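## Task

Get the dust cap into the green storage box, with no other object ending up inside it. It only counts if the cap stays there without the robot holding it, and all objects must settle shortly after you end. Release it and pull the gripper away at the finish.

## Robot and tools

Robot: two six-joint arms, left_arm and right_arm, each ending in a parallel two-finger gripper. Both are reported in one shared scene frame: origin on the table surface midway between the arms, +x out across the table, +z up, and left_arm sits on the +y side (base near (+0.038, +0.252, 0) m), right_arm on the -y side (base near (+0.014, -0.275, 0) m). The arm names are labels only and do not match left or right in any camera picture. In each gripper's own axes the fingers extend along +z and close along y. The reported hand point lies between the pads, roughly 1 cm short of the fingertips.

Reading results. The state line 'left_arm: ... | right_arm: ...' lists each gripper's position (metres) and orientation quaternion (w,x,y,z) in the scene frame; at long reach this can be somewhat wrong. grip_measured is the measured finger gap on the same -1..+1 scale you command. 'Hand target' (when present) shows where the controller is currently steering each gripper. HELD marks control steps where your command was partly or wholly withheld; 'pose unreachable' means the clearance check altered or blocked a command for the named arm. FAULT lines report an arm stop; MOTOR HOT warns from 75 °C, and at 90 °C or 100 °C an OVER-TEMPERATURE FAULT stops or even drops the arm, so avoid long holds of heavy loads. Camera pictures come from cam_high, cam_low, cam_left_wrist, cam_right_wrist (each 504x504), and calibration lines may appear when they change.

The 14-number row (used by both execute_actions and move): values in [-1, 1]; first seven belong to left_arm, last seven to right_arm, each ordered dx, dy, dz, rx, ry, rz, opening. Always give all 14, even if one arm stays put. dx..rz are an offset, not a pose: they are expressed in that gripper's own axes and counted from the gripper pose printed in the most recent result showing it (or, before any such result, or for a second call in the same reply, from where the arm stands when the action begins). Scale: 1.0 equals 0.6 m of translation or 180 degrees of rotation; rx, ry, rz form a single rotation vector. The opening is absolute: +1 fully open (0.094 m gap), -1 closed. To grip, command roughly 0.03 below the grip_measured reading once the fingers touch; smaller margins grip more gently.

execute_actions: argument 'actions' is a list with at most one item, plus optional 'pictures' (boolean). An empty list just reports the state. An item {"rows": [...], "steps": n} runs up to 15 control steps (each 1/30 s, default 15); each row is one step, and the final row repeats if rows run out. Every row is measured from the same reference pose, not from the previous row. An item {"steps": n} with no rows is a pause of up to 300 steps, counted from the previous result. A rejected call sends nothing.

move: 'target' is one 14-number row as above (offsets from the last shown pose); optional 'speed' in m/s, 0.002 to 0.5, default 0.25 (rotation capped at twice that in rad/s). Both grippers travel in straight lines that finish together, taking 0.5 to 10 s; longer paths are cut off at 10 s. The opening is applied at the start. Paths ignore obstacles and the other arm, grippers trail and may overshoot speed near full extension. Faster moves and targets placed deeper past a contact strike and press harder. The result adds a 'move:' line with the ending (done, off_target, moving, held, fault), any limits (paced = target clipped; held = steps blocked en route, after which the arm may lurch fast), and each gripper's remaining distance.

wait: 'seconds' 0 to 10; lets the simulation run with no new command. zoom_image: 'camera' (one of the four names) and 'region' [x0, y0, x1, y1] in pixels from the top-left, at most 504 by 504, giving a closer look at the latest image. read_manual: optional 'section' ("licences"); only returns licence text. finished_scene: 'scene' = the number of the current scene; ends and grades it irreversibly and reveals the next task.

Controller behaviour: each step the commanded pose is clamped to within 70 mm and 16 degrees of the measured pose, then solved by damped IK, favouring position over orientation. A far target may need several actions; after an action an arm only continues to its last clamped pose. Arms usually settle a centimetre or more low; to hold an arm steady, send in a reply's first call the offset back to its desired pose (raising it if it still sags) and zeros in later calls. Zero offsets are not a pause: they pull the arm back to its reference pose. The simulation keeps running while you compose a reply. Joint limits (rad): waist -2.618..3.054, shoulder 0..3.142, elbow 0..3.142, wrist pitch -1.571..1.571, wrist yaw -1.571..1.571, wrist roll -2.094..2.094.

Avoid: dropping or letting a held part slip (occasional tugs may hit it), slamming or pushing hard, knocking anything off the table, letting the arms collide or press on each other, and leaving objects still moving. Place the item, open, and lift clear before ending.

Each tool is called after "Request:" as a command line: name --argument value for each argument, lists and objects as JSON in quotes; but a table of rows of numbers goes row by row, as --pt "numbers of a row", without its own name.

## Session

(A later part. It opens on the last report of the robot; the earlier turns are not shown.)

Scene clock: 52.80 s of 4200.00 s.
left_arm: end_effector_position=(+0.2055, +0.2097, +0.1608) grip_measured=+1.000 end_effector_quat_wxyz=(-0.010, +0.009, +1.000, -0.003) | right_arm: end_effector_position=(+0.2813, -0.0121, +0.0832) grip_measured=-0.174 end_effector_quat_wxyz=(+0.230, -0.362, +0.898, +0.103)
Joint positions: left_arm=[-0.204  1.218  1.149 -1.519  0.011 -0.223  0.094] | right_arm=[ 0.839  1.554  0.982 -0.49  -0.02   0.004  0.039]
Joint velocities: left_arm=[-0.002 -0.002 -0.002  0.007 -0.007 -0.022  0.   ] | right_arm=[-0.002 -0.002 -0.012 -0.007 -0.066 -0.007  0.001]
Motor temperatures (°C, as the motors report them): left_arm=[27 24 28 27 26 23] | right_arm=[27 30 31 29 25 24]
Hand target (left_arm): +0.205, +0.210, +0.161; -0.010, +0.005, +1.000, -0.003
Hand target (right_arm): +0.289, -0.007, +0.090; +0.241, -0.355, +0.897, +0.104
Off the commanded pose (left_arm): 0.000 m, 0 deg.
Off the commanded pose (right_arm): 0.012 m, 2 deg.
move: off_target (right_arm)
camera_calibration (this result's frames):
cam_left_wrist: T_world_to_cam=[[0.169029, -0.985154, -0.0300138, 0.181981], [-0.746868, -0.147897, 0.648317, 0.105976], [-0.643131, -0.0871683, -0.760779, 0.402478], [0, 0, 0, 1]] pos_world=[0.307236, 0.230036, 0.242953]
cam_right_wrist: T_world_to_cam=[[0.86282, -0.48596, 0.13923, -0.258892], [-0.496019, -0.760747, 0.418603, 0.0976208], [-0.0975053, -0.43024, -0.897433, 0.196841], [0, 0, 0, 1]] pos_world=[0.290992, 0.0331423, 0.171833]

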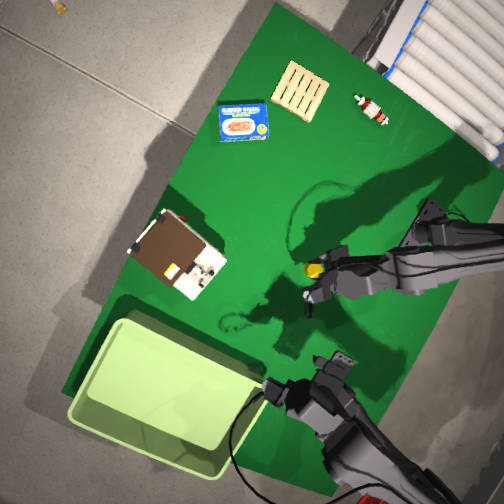

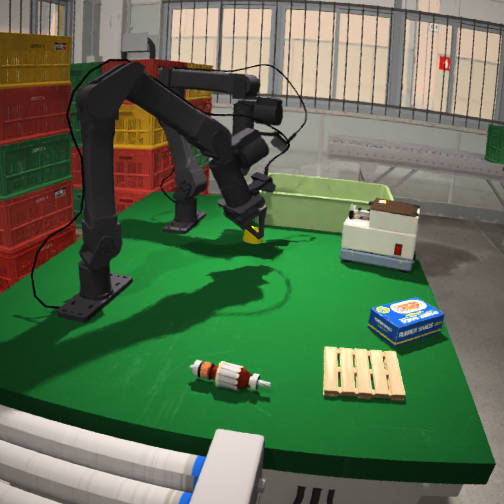

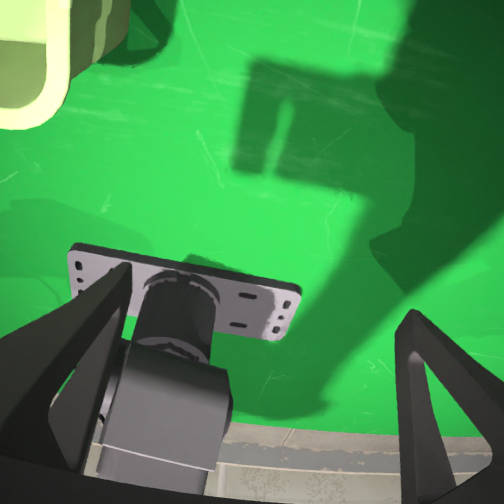

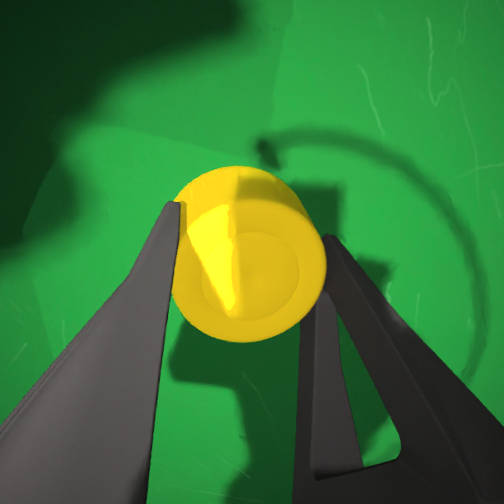

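Request:
move --target '[0,0,0,0,0,0,1,0.056,0,0.1,0,0,0,-0.21]' --speed 0.04

Request:
move --target '[0,0,0,0,0,0,1,0,0,0,0,0,0,1]'

Request:
move --target '[0,0,0,0,0,0,1,-0.04,0,-0.17,0,0,0,1]'

Request:
move --target '[-0.152,-0.375,0.15,0,-0.006,0,1,0.3,-0.36,-0.18,0.14,0,0.24,1]'

Scene clock: 62.70 s of 4200.00 s.
left_arm: end_effector_position=(+0.2055, +0.2097, +0.1608) grip_measured=+1.000 end_effector_quat_wxyz=(-0.010, +0.008, +1.000, -0.003) | right_arm: end_effector_position=(+0.2868, -0.0072, +0.0255) grip_measured=-0.174 end_effector_quat_wxyz=(+0.241, -0.360, +0.895, +0.107)
Joint positions: left_arm=[-0.204  1.218  1.149 -1.519  0.011 -0.226  0.094] | right_arm=[ 0.839  1.674  0.837 -0.2   -0.018  0.005  0.039]
Joint velocities: left_arm=[-0.007 -0.012 -0.002 -0.081  0.007  0.022  0.   ] | right_arm=[-0.002  0.007 -0.007  0.022  0.007  0.007 -0.   ]
Motor temperatures (°C, as the motors report them): left_arm=[27 24 28 27 26 23] | right_arm=[27 29 31 29 25 24]
Hand target (left_arm): +0.205, +0.210, +0.161; -0.010, +0.009, +1.000, -0.003
Hand target (right_arm): +0.280, -0.011, +0.015; +0.230, -0.362, +0.898, +0.103
Off the commanded pose (left_arm): 0.000 m, 0 deg.
Off the commanded pose (right_arm): 0.013 m, 1 deg.
After step 90, 4.73 s passed at rest.
move: off_target (right_arm)
camera_calibration (this result's frames):
cam_left_wrist: T_world_to_cam=[[0.172034, -0.984632, -0.0300778, 0.181264], [-0.7464, -0.150215, 0.648323, 0.106365], [-0.642878, -0.0890835, -0.760771, 0.402827], [0, 0, 0, 1]] pos_world=[0.307176, 0.230341, 0.242952]
cam_right_wrist: T_world_to_cam=[[0.859391, -0.489622, 0.147367, -0.252459], [-0.504879, -0.766964, 0.39606, 0.131227], [-0.0808946, -0.414773, -0.906322, 0.143289], [0, 0, 0, 1]] pos_world=[0.294806, 0.0364693, 0.115097]

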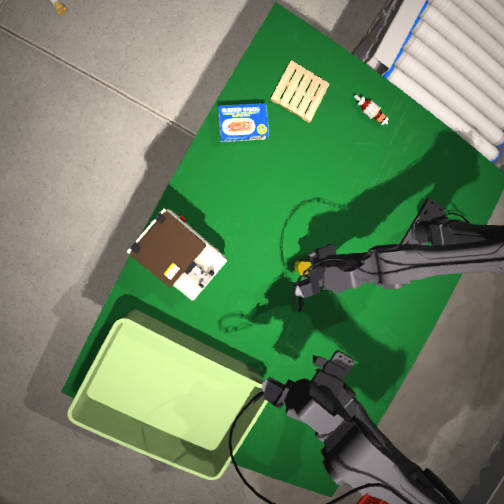

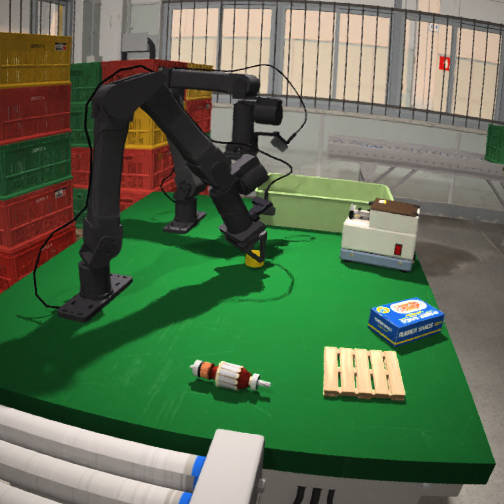

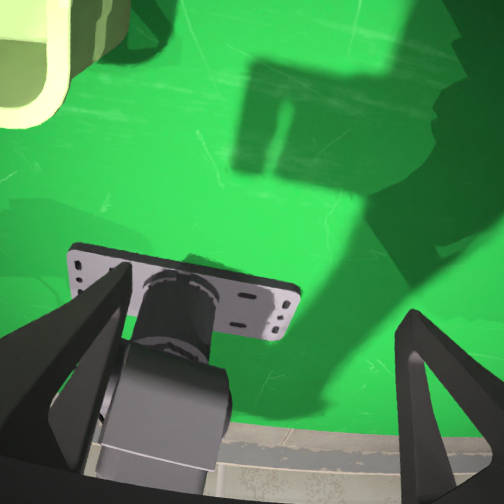

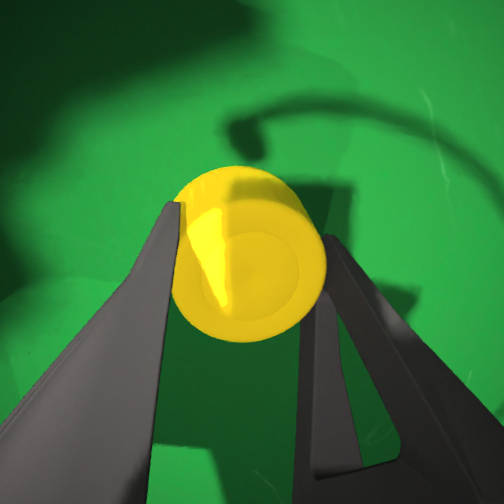

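Scene clock: 63.20 s of 4200.00 s.
left_arm: end_effector_position=(+0.2055, +0.2097, +0.1608) grip_measured=+1.000 end_effector_quat_wxyz=(-0.010, +0.008, +1.000, -0.003) | right_arm: end_effector_position=(+0.2868, -0.0072, +0.0256) grip_measured=+1.000 end_effector_quat_wxyz=(+0.241, -0.360, +0.895, +0.107)
Joint positions: left_arm=[-0.204  1.218  1.149 -1.519  0.011 -0.226  0.094] | right_arm=[ 0.839  1.674  0.837 -0.199 -0.018  0.005  0.094]
Joint velocities: left_arm=[-0.002 -0.002 -0.002  0.007  0.007 -0.125  0.   ] | right_arm=[-0.027  0.012 -0.007 -0.007 -0.022 -0.022  0.   ]
Motor temperatures (°C, as the motors report them): left_arm=[27 24 28 27 26 23] | right_arm=[27 29 31 29 25 24]
Hand target (left_arm): +0.205, +0.210, +0.161; -0.010, +0.008, +1.000, -0.003
Hand target (right_arm): +0.287, -0.007, +0.026; +0.241, -0.360, +0.895, +0.107
Off the commanded pose (left_arm): 0.000 m, 0 deg.
Off the commanded pose (right_arm): 0.000 m, 0 deg.
move: done
camera_calibration (this result's frames):
cam_left_wrist: T_world_to_cam=[[0.172034, -0.984632, -0.0300778, 0.181264], [-0.7464, -0.150215, 0.648323, 0.106365], [-0.642878, -0.0890835, -0.760771, 0.402827], [0, 0, 0, 1]] pos_world=[0.307176, 0.230341, 0.242952]
cam_right_wrist: T_world_to_cam=[[0.859351, -0.489661, 0.147474, -0.252481], [-0.504988, -0.767069, 0.395719, 0.13132], [-0.0806452, -0.414534, -0.906454, 0.143295], [0, 0, 0, 1]] pos_world=[0.29484, 0.0365022, 0.115159]

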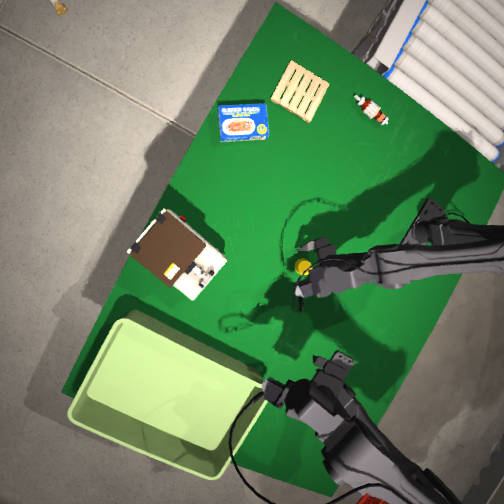

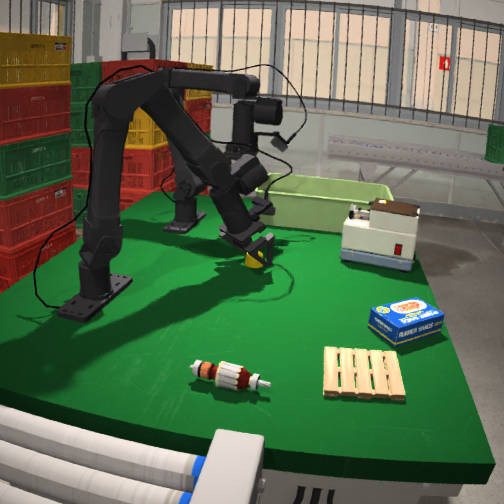

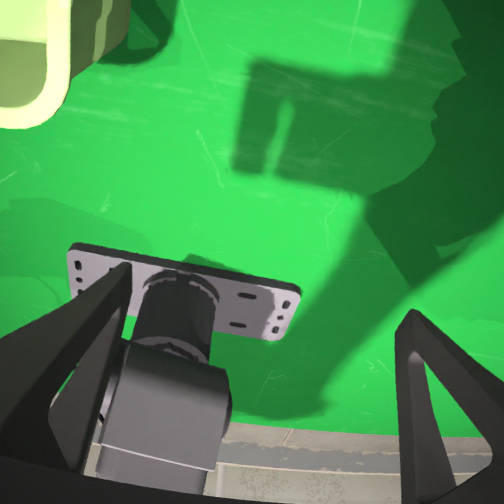

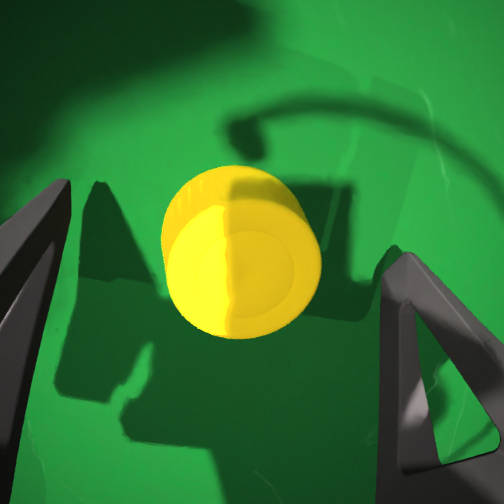

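Scene clock: 64.40 s of 4200.00 s.
left_arm: end_effector_position=(+0.2055, +0.2097, +0.1608) grip_measured=+1.000 end_effector_quat_wxyz=(-0.010, +0.008, +1.000, -0.003) | right_arm: end_effector_position=(+0.2617, -0.0313, +0.1162) grip_measured=+1.000 end_effector_quat_wxyz=(+0.235, -0.361, +0.896, +0.105)
Joint positions: left_arm=[-0.204  1.218  1.149 -1.519  0.011 -0.226  0.094] | right_arm=[ 0.839  1.404  0.975 -0.621 -0.018  0.005  0.094]
Joint velocities: left_arm=[ 0.007 -0.012 -0.012 -0.051 -0.037 -0.037  0.   ] | right_arm=[-0.012  0.007 -0.007 -0.051 -0.081  0.007  0.   ]
Motor temperatures (°C, as the motors report them): left_arm=[27 24 28 27 26 23] | right_arm=[27 29 31 29 25 24]
Hand target (left_arm): +0.205, +0.210, +0.161; -0.010, +0.008, +1.000, -0.003
Hand target (right_arm): +0.265, -0.030, +0.125; +0.242, -0.360, +0.895, +0.107
Off the commanded pose (left_arm): 0.000 m, 0 deg.
Off the commanded pose (right_arm): 0.010 m, 1 deg.
move: done
camera_calibration (this result's frames):
cam_left_wrist: T_world_to_cam=[[0.172034, -0.984632, -0.0300778, 0.181264], [-0.7464, -0.150215, 0.648323, 0.106365], [-0.642878, -0.0890835, -0.760771, 0.402827], [0, 0, 0, 1]] pos_world=[0.307176, 0.230341, 0.242952]
cam_right_wrist: T_world_to_cam=[[0.860753, -0.488314, 0.14371, -0.255937], [-0.501118, -0.763355, 0.407639, 0.0619513], [-0.0893544, -0.422893, -0.901764, 0.214878], [0, 0, 0, 1]] pos_world=[0.270544, 0.0131832, 0.205296]

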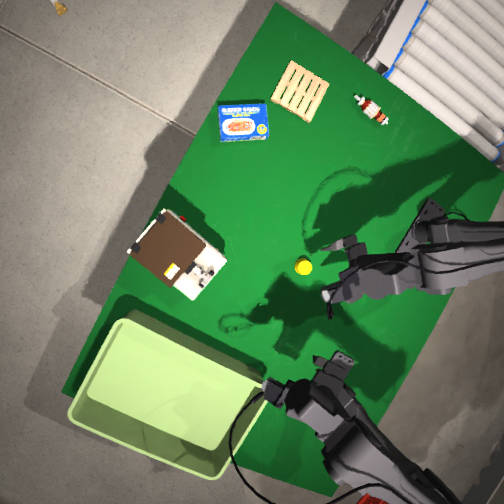

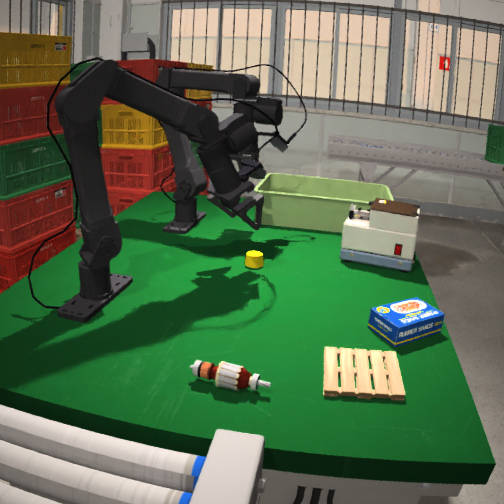

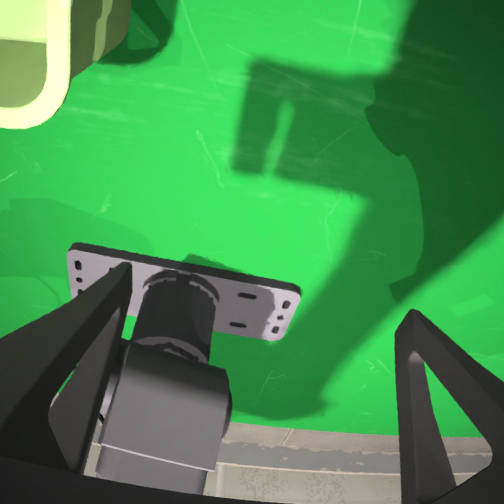

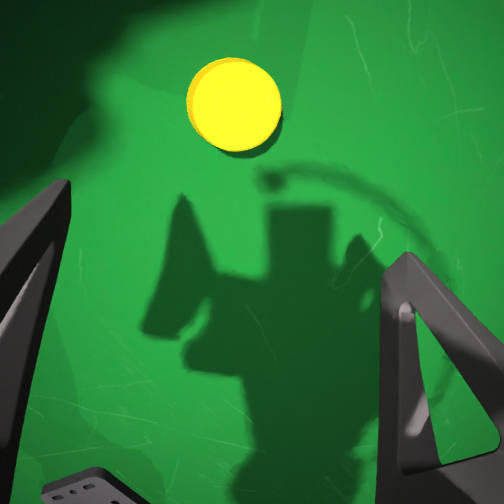

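Scene clock: 66.67 s of 4200.00 s.
left_arm: end_effector_position=(+0.2932, -0.0103, +0.0700) grip_measured=+1.000 end_effector_quat_wxyz=(-0.004, +0.006, +1.000, -0.002) | right_arm: end_effector_position=(+0.2627, -0.3320, +0.1220) grip_measured=+1.000 end_effector_quat_wxyz=(+0.264, +0.053, +0.963, -0.016)
Joint positions: left_arm=[-0.761  1.955  1.535 -1.155  0.008 -0.785  0.094] | right_arm=[-0.219  1.001  0.742 -0.782 -0.091 -0.159  0.094]
Joint velocities: left_arm=[ 0.012 -0.017  0.002 -0.051  0.007 -0.095  0.   ] | right_arm=[ 0.012  0.002  0.002  0.037  0.081 -0.037  0.   ]
Motor temperatures (°C, as the motors report them): left_arm=[27 25 28 27 26 23] | right_arm=[27 29 31 29 25 24]
Hand target (left_arm): +0.296, -0.015, +0.070; +0.002, +0.008, +1.000, +0.001
Hand target (right_arm): +0.259, -0.330, +0.116; +0.253, +0.051, +0.966, -0.008
Off the commanded pose (left_arm): 0.007 m, 1 deg.
Off the commanded pose (right_arm): 0.006 m, 2 deg.
move: done
camera_calibration (this result's frames):
cam_left_wrist: T_world_to_cam=[[0.175309, -0.984002, -0.0317447, -0.054047], [-0.753324, -0.154832, 0.639163, 0.200235], [-0.633853, -0.0881369, -0.768416, 0.368404], [0, 0, 0, 1]] pos_world=[0.393831, 0.0102903, 0.153389]
cam_right_wrist: T_world_to_cam=[[0.170251, -0.971153, 0.166964, -0.386226], [-0.9126, -0.091477, 0.398489, 0.162878], [-0.37172, -0.220214, -0.901848, 0.234559], [0, 0, 0, 1]] pos_world=[0.301588, -0.308531, 0.211117]

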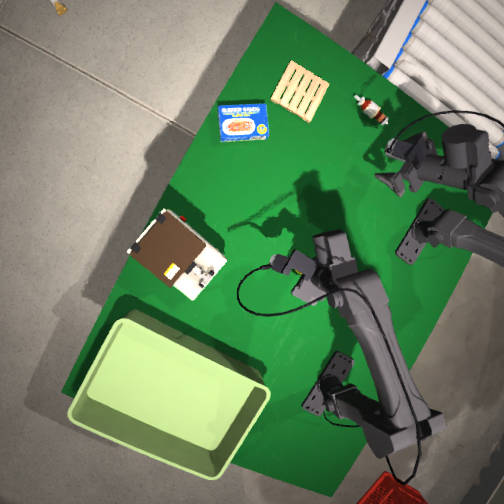

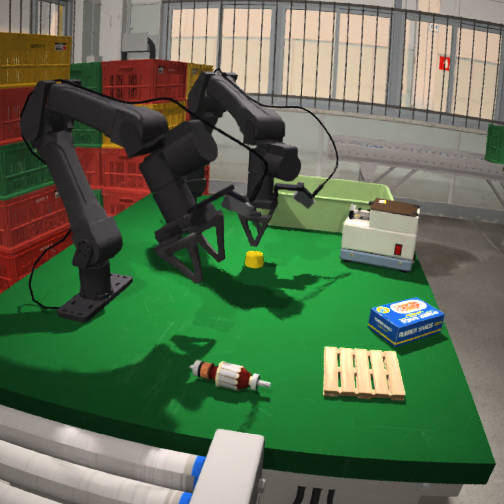

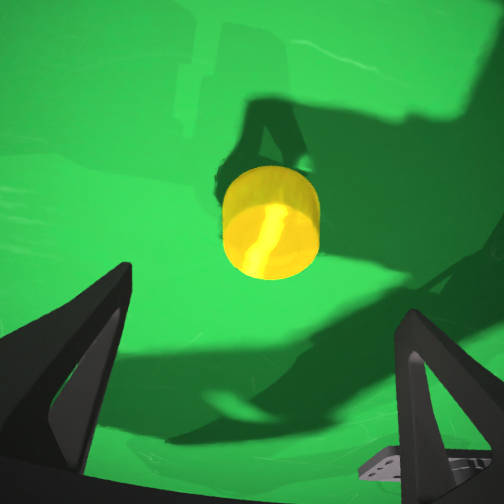

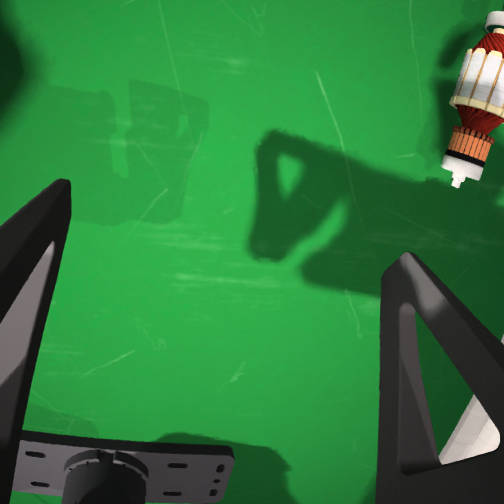

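Roughly centred. Descend.

Request:
move --target '[0.005,0.004,0.103,0,0,0,1,0,0,0,0,0,0,1]' --speed 0.05

Request:
move --target '[0,0,0,0,0,0,-0.2,0,0,0,0,0,0,1]'

Scene clock: 72.80 s of 4200.00 s.
left_arm: end_effector_position=(+0.2943, -0.0115, +0.0184) grip_measured=+1.000 end_effector_quat_wxyz=(+0.005, +0.006, +1.000, -0.011) | right_arm: end_effector_position=(+0.2628, -0.3316, +0.1221) grip_measured=+1.000 end_effector_quat_wxyz=(+0.264, +0.051, +0.963, -0.015)
Joint positions: left_arm=[-0.761  1.991  1.373 -0.93   0.008 -0.786  0.094] | right_arm=[-0.219  1.001  0.742 -0.782 -0.093 -0.161  0.094]
Joint velocities: left_arm=[-0.017  0.002  0.002 -0.037  0.037 -0.037  0.   ] | right_arm=[ 0.002 -0.017  0.002  0.022  0.022 -0.066  0.   ]
Motor temperatures (°C, as the motors report them): left_arm=[27 26 28 27 26 23] | right_arm=[27 28 31 29 25 24]
Hand target (left_arm): +0.290, -0.008, +0.008; -0.004, +0.006, +1.000, -0.001
Hand target (right_arm): +0.263, -0.332, +0.122; +0.264, +0.053, +0.963, -0.016
Off the commanded pose (left_arm): 0.012 m, 2 deg.
Off the commanded pose (right_arm): 0.000 m, 0 deg.
After step 90, 1.43 s passed at rest.
move: off_target (left_arm)
camera_calibration (this result's frames):
cam_left_wrist: T_world_to_cam=[[0.176832, -0.984192, -0.00986243, -0.0578469], [-0.765126, -0.143761, 0.627626, 0.237797], [-0.619122, -0.103438, -0.778452, 0.32502], [0, 0, 0, 1]] pos_world=[0.393401, 0.0108731, 0.103195]
cam_right_wrist: T_world_to_cam=[[0.173039, -0.970719, 0.166619, -0.386472], [-0.912465, -0.0943163, 0.398136, 0.162038], [-0.370763, -0.220927, -0.902068, 0.234225], [0, 0, 0, 1]] pos_world=[0.301571, -0.308126, 0.211168]

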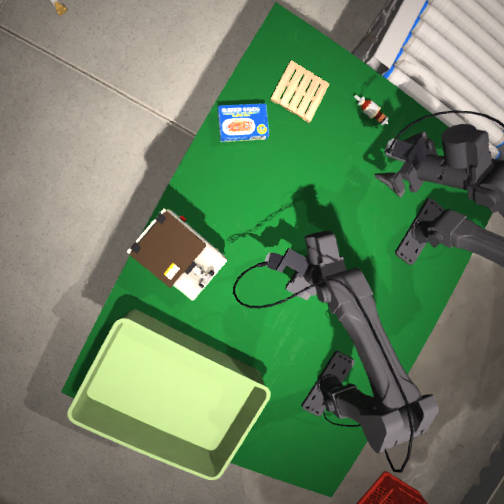

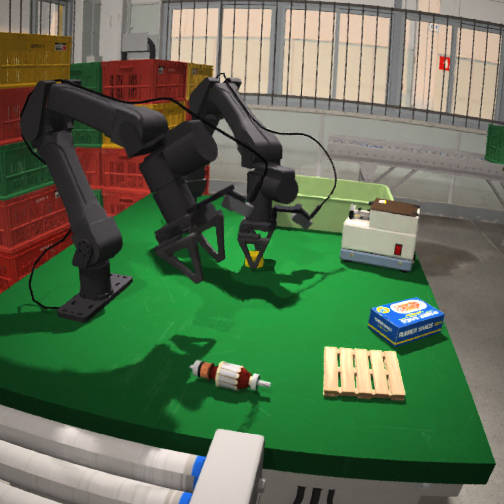

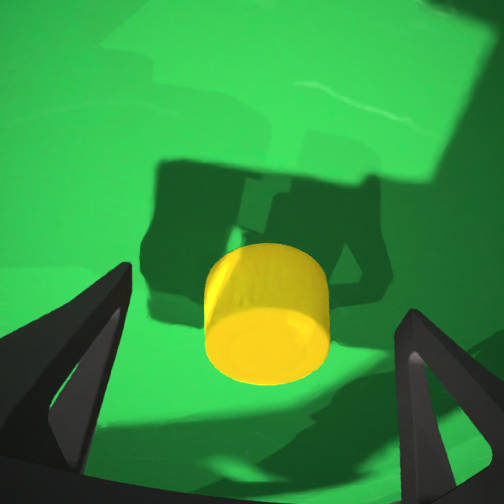

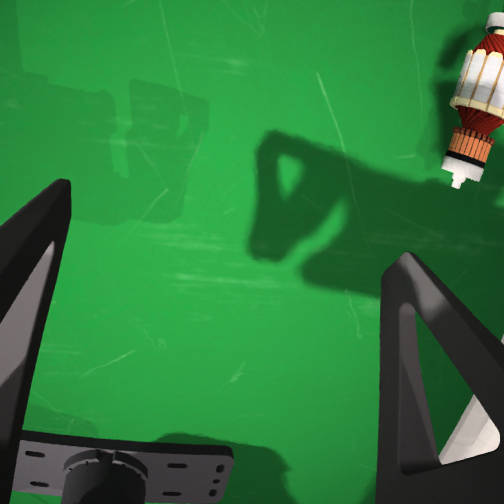

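Scene clock: 73.30 s of 4200.00 s.
left_arm: end_effector_position=(+0.2943, -0.0115, +0.0184) grip_measured=-0.164 end_effector_quat_wxyz=(+0.005, +0.006, +1.000, -0.011) | right_arm: end_effector_position=(+0.2628, -0.3316, +0.1221) grip_measured=+1.000 end_effector_quat_wxyz=(+0.264, +0.051, +0.963, -0.015)
Joint positions: left_arm=[-0.761  1.991  1.373 -0.93   0.008 -0.786  0.039] | right_arm=[-0.219  1.001  0.742 -0.782 -0.093 -0.161  0.094]
Joint velocities: left_arm=[-0.002 -0.002 -0.007 -0.022 -0.007  0.037  0.   ] | right_arm=[-0.017 -0.017 -0.012  0.007  0.022  0.051  0.   ]
Motor temperatures (°C, as the motors report them): left_arm=[27 26 28 27 26 23] | right_arm=[27 28 31 29 25 24]
Hand target (left_arm): +0.294, -0.011, +0.018; +0.005, +0.006, +1.000, -0.011
Hand target (right_arm): +0.263, -0.332, +0.122; +0.264, +0.051, +0.963, -0.015
Off the commanded pose (left_arm): 0.000 m, 0 deg.
Off the commanded pose (right_arm): 0.000 m, 0 deg.
move: done
camera_calibration (this result's frames):
cam_left_wrist: T_world_to_cam=[[0.176821, -0.984196, -0.00964866, -0.0578856], [-0.764956, -0.143587, 0.627873, 0.2377], [-0.619336, -0.10364, -0.778256, 0.325042], [0, 0, 0, 1]] pos_world=[0.393376, 0.0108474, 0.103162]
cam_right_wrist: T_world_to_cam=[[0.173039, -0.970719, 0.166619, -0.386472], [-0.912465, -0.0943163, 0.398136, 0.162038], [-0.370763, -0.220927, -0.902068, 0.234225], [0, 0, 0, 1]] pos_world=[0.301571, -0.308126, 0.211168]

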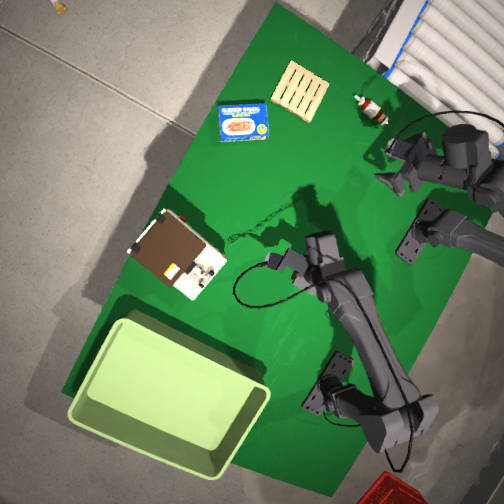

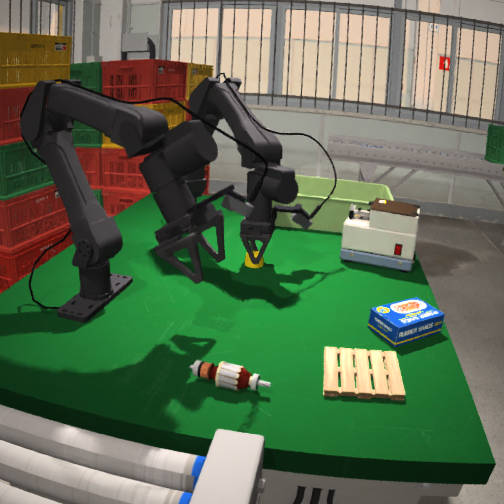

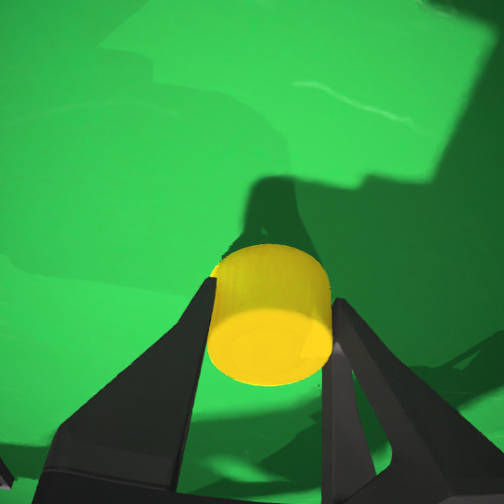

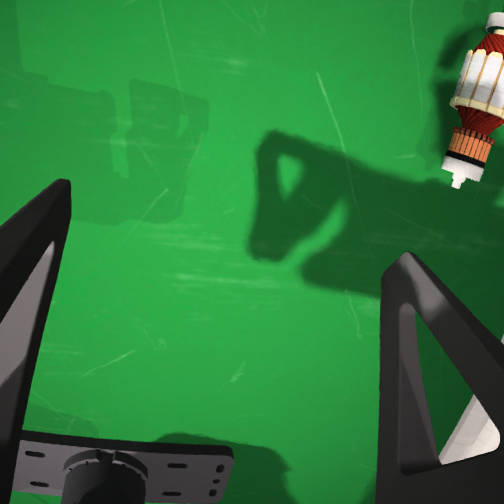

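Request:
move --target '[0,0.1,-0.26,0,0,0,-0.2,0,0,0,0,0,0,1]' --speed 0.2

Request:
move --target '[-0.12,0.6,-0.02,0,0,0,-0.2,0,0,0,0,0,0,1]'

Scene clock: 78.70 s of 4200.00 s.
left_arm: end_effector_position=(+0.2902, +0.0498, +0.1656) grip_measured=-0.165 end_effector_quat_wxyz=(+0.000, +0.008, +1.000, -0.008) | right_arm: end_effector_position=(+0.2628, -0.3316, +0.1221) grip_measured=+1.000 end_effector_quat_wxyz=(+0.264, +0.051, +0.963, -0.015)
Joint positions: left_arm=[-0.635  1.767  1.672 -1.466  0.012 -0.656  0.039] | right_arm=[-0.219  1.001  0.742 -0.782 -0.093 -0.161  0.094]
Joint velocities: left_arm=[ 0.002  0.002  0.017 -0.007  0.051 -0.095 -0.001] | right_arm=[-0.012 -0.022 -0.002 -0.037  0.066  0.022  0.   ]
Motor temperatures (°C, as the motors report them): left_arm=[27 26 28 27 26 23] | right_arm=[27 27 31 29 25 24]
Hand target (left_arm): +0.292, +0.052, +0.173; +0.005, +0.006, +1.000, -0.012
Hand target (right_arm): +0.263, -0.332, +0.122; +0.264, +0.051, +0.963, -0.015
Off the commanded pose (left_arm): 0.008 m, 1 deg.
Off the commanded pose (right_arm): 0.000 m, 0 deg.
After step 90, 0.87 s passed at rest.
move: done
camera_calibration (this result's frames):
cam_left_wrist: T_world_to_cam=[[0.172148, -0.984906, -0.0180458, 0.00736561], [-0.759631, -0.144392, 0.634123, 0.148352], [-0.627157, -0.0954551, -0.773022, 0.444475], [0, 0, 0, 1]] pos_world=[0.390181, 0.0711027, 0.249648]
cam_right_wrist: T_world_to_cam=[[0.173039, -0.970719, 0.166619, -0.386472], [-0.912465, -0.0943163, 0.398136, 0.162038], [-0.370763, -0.220927, -0.902068, 0.234225], [0, 0, 0, 1]] pos_world=[0.301571, -0.308126, 0.211168]

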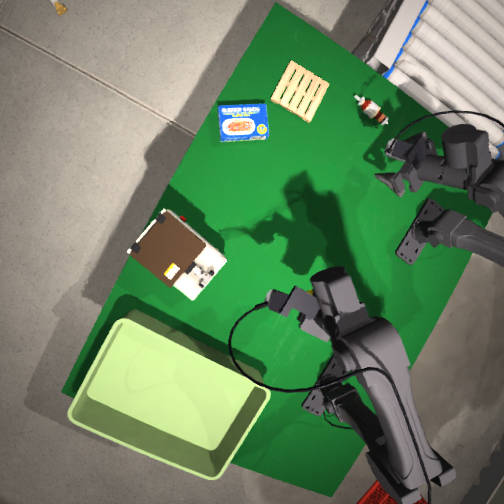

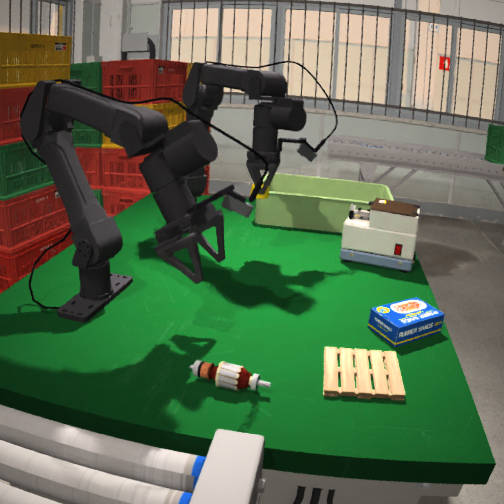

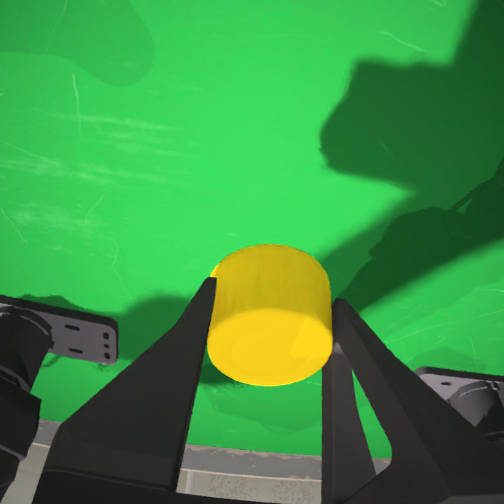

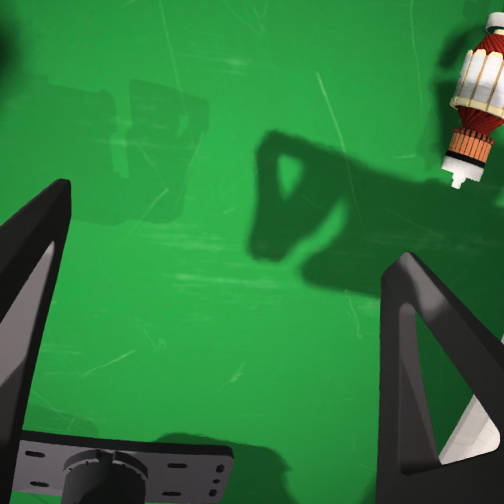

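Scene clock: 80.83 s of 4200.00 s.
left_arm: end_effector_position=(+0.3595, +0.4099, +0.1686) grip_measured=-0.164 end_effector_quat_wxyz=(+0.001, +0.004, +1.000, -0.013) | right_arm: end_effector_position=(+0.2628, -0.3316, +0.1221) grip_measured=+1.000 end_effector_quat_wxyz=(+0.264, +0.051, +0.963, -0.015)
Joint positions: left_arm=[ 0.502  1.933  1.899 -1.546  0.024  0.474  0.039] | right_arm=[-0.219  1.001  0.742 -0.782 -0.093 -0.161  0.094]
Joint velocities: left_arm=[-0.007 -0.007 -0.017 -0.022 -0.022  0.037 -0.001] | right_arm=[-0.012 -0.002 -0.007 -0.007  0.022 -0.051  0.   ]
Motor temperatures (°C, as the motors report them): left_arm=[27 26 28 27 26 23] | right_arm=[27 27 31 29 25 24]
Hand target (left_arm): +0.362, +0.410, +0.169; +0.000, +0.008, +1.000, -0.017
Hand target (right_arm): +0.263, -0.332, +0.122; +0.264, +0.051, +0.963, -0.015
Off the commanded pose (left_arm): 0.009 m, 1 deg.
Off the commanded pose (right_arm): 0.000 m, 0 deg.
move: done
camera_calibration (this result's frames):
cam_left_wrist: T_world_to_cam=[[0.180233, -0.983591, -0.00809155, 0.345009], [-0.759624, -0.14441, 0.634127, 0.251058], [-0.62489, -0.108144, -0.773187, 0.528999], [0, 0, 0, 1]] pos_world=[0.459094, 0.432811, 0.252603]
cam_right_wrist: T_world_to_cam=[[0.173039, -0.970719, 0.166619, -0.386472], [-0.912465, -0.0943163, 0.398136, 0.162038], [-0.370763, -0.220927, -0.902068, 0.234225], [0, 0, 0, 1]] pos_world=[0.301571, -0.308126, 0.211168]

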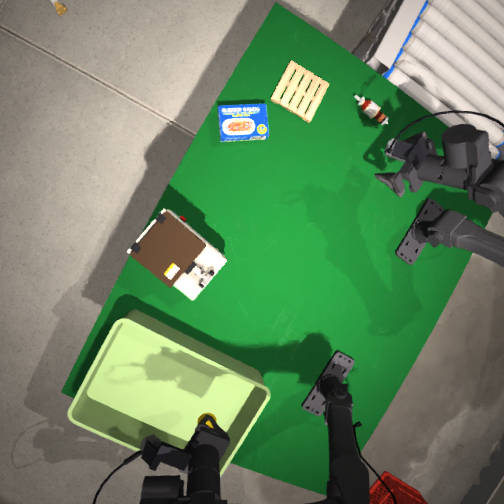

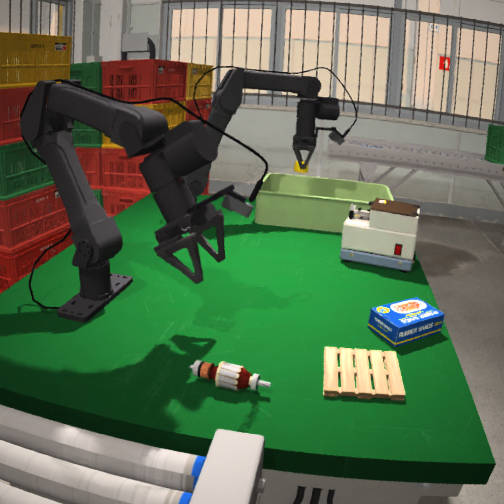

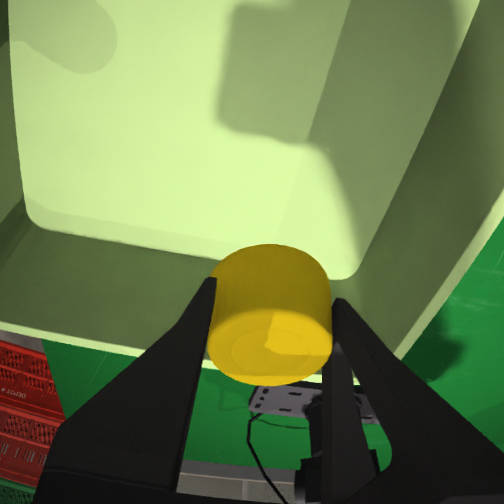

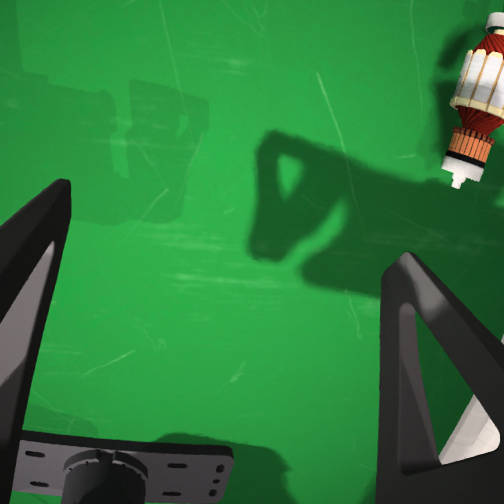

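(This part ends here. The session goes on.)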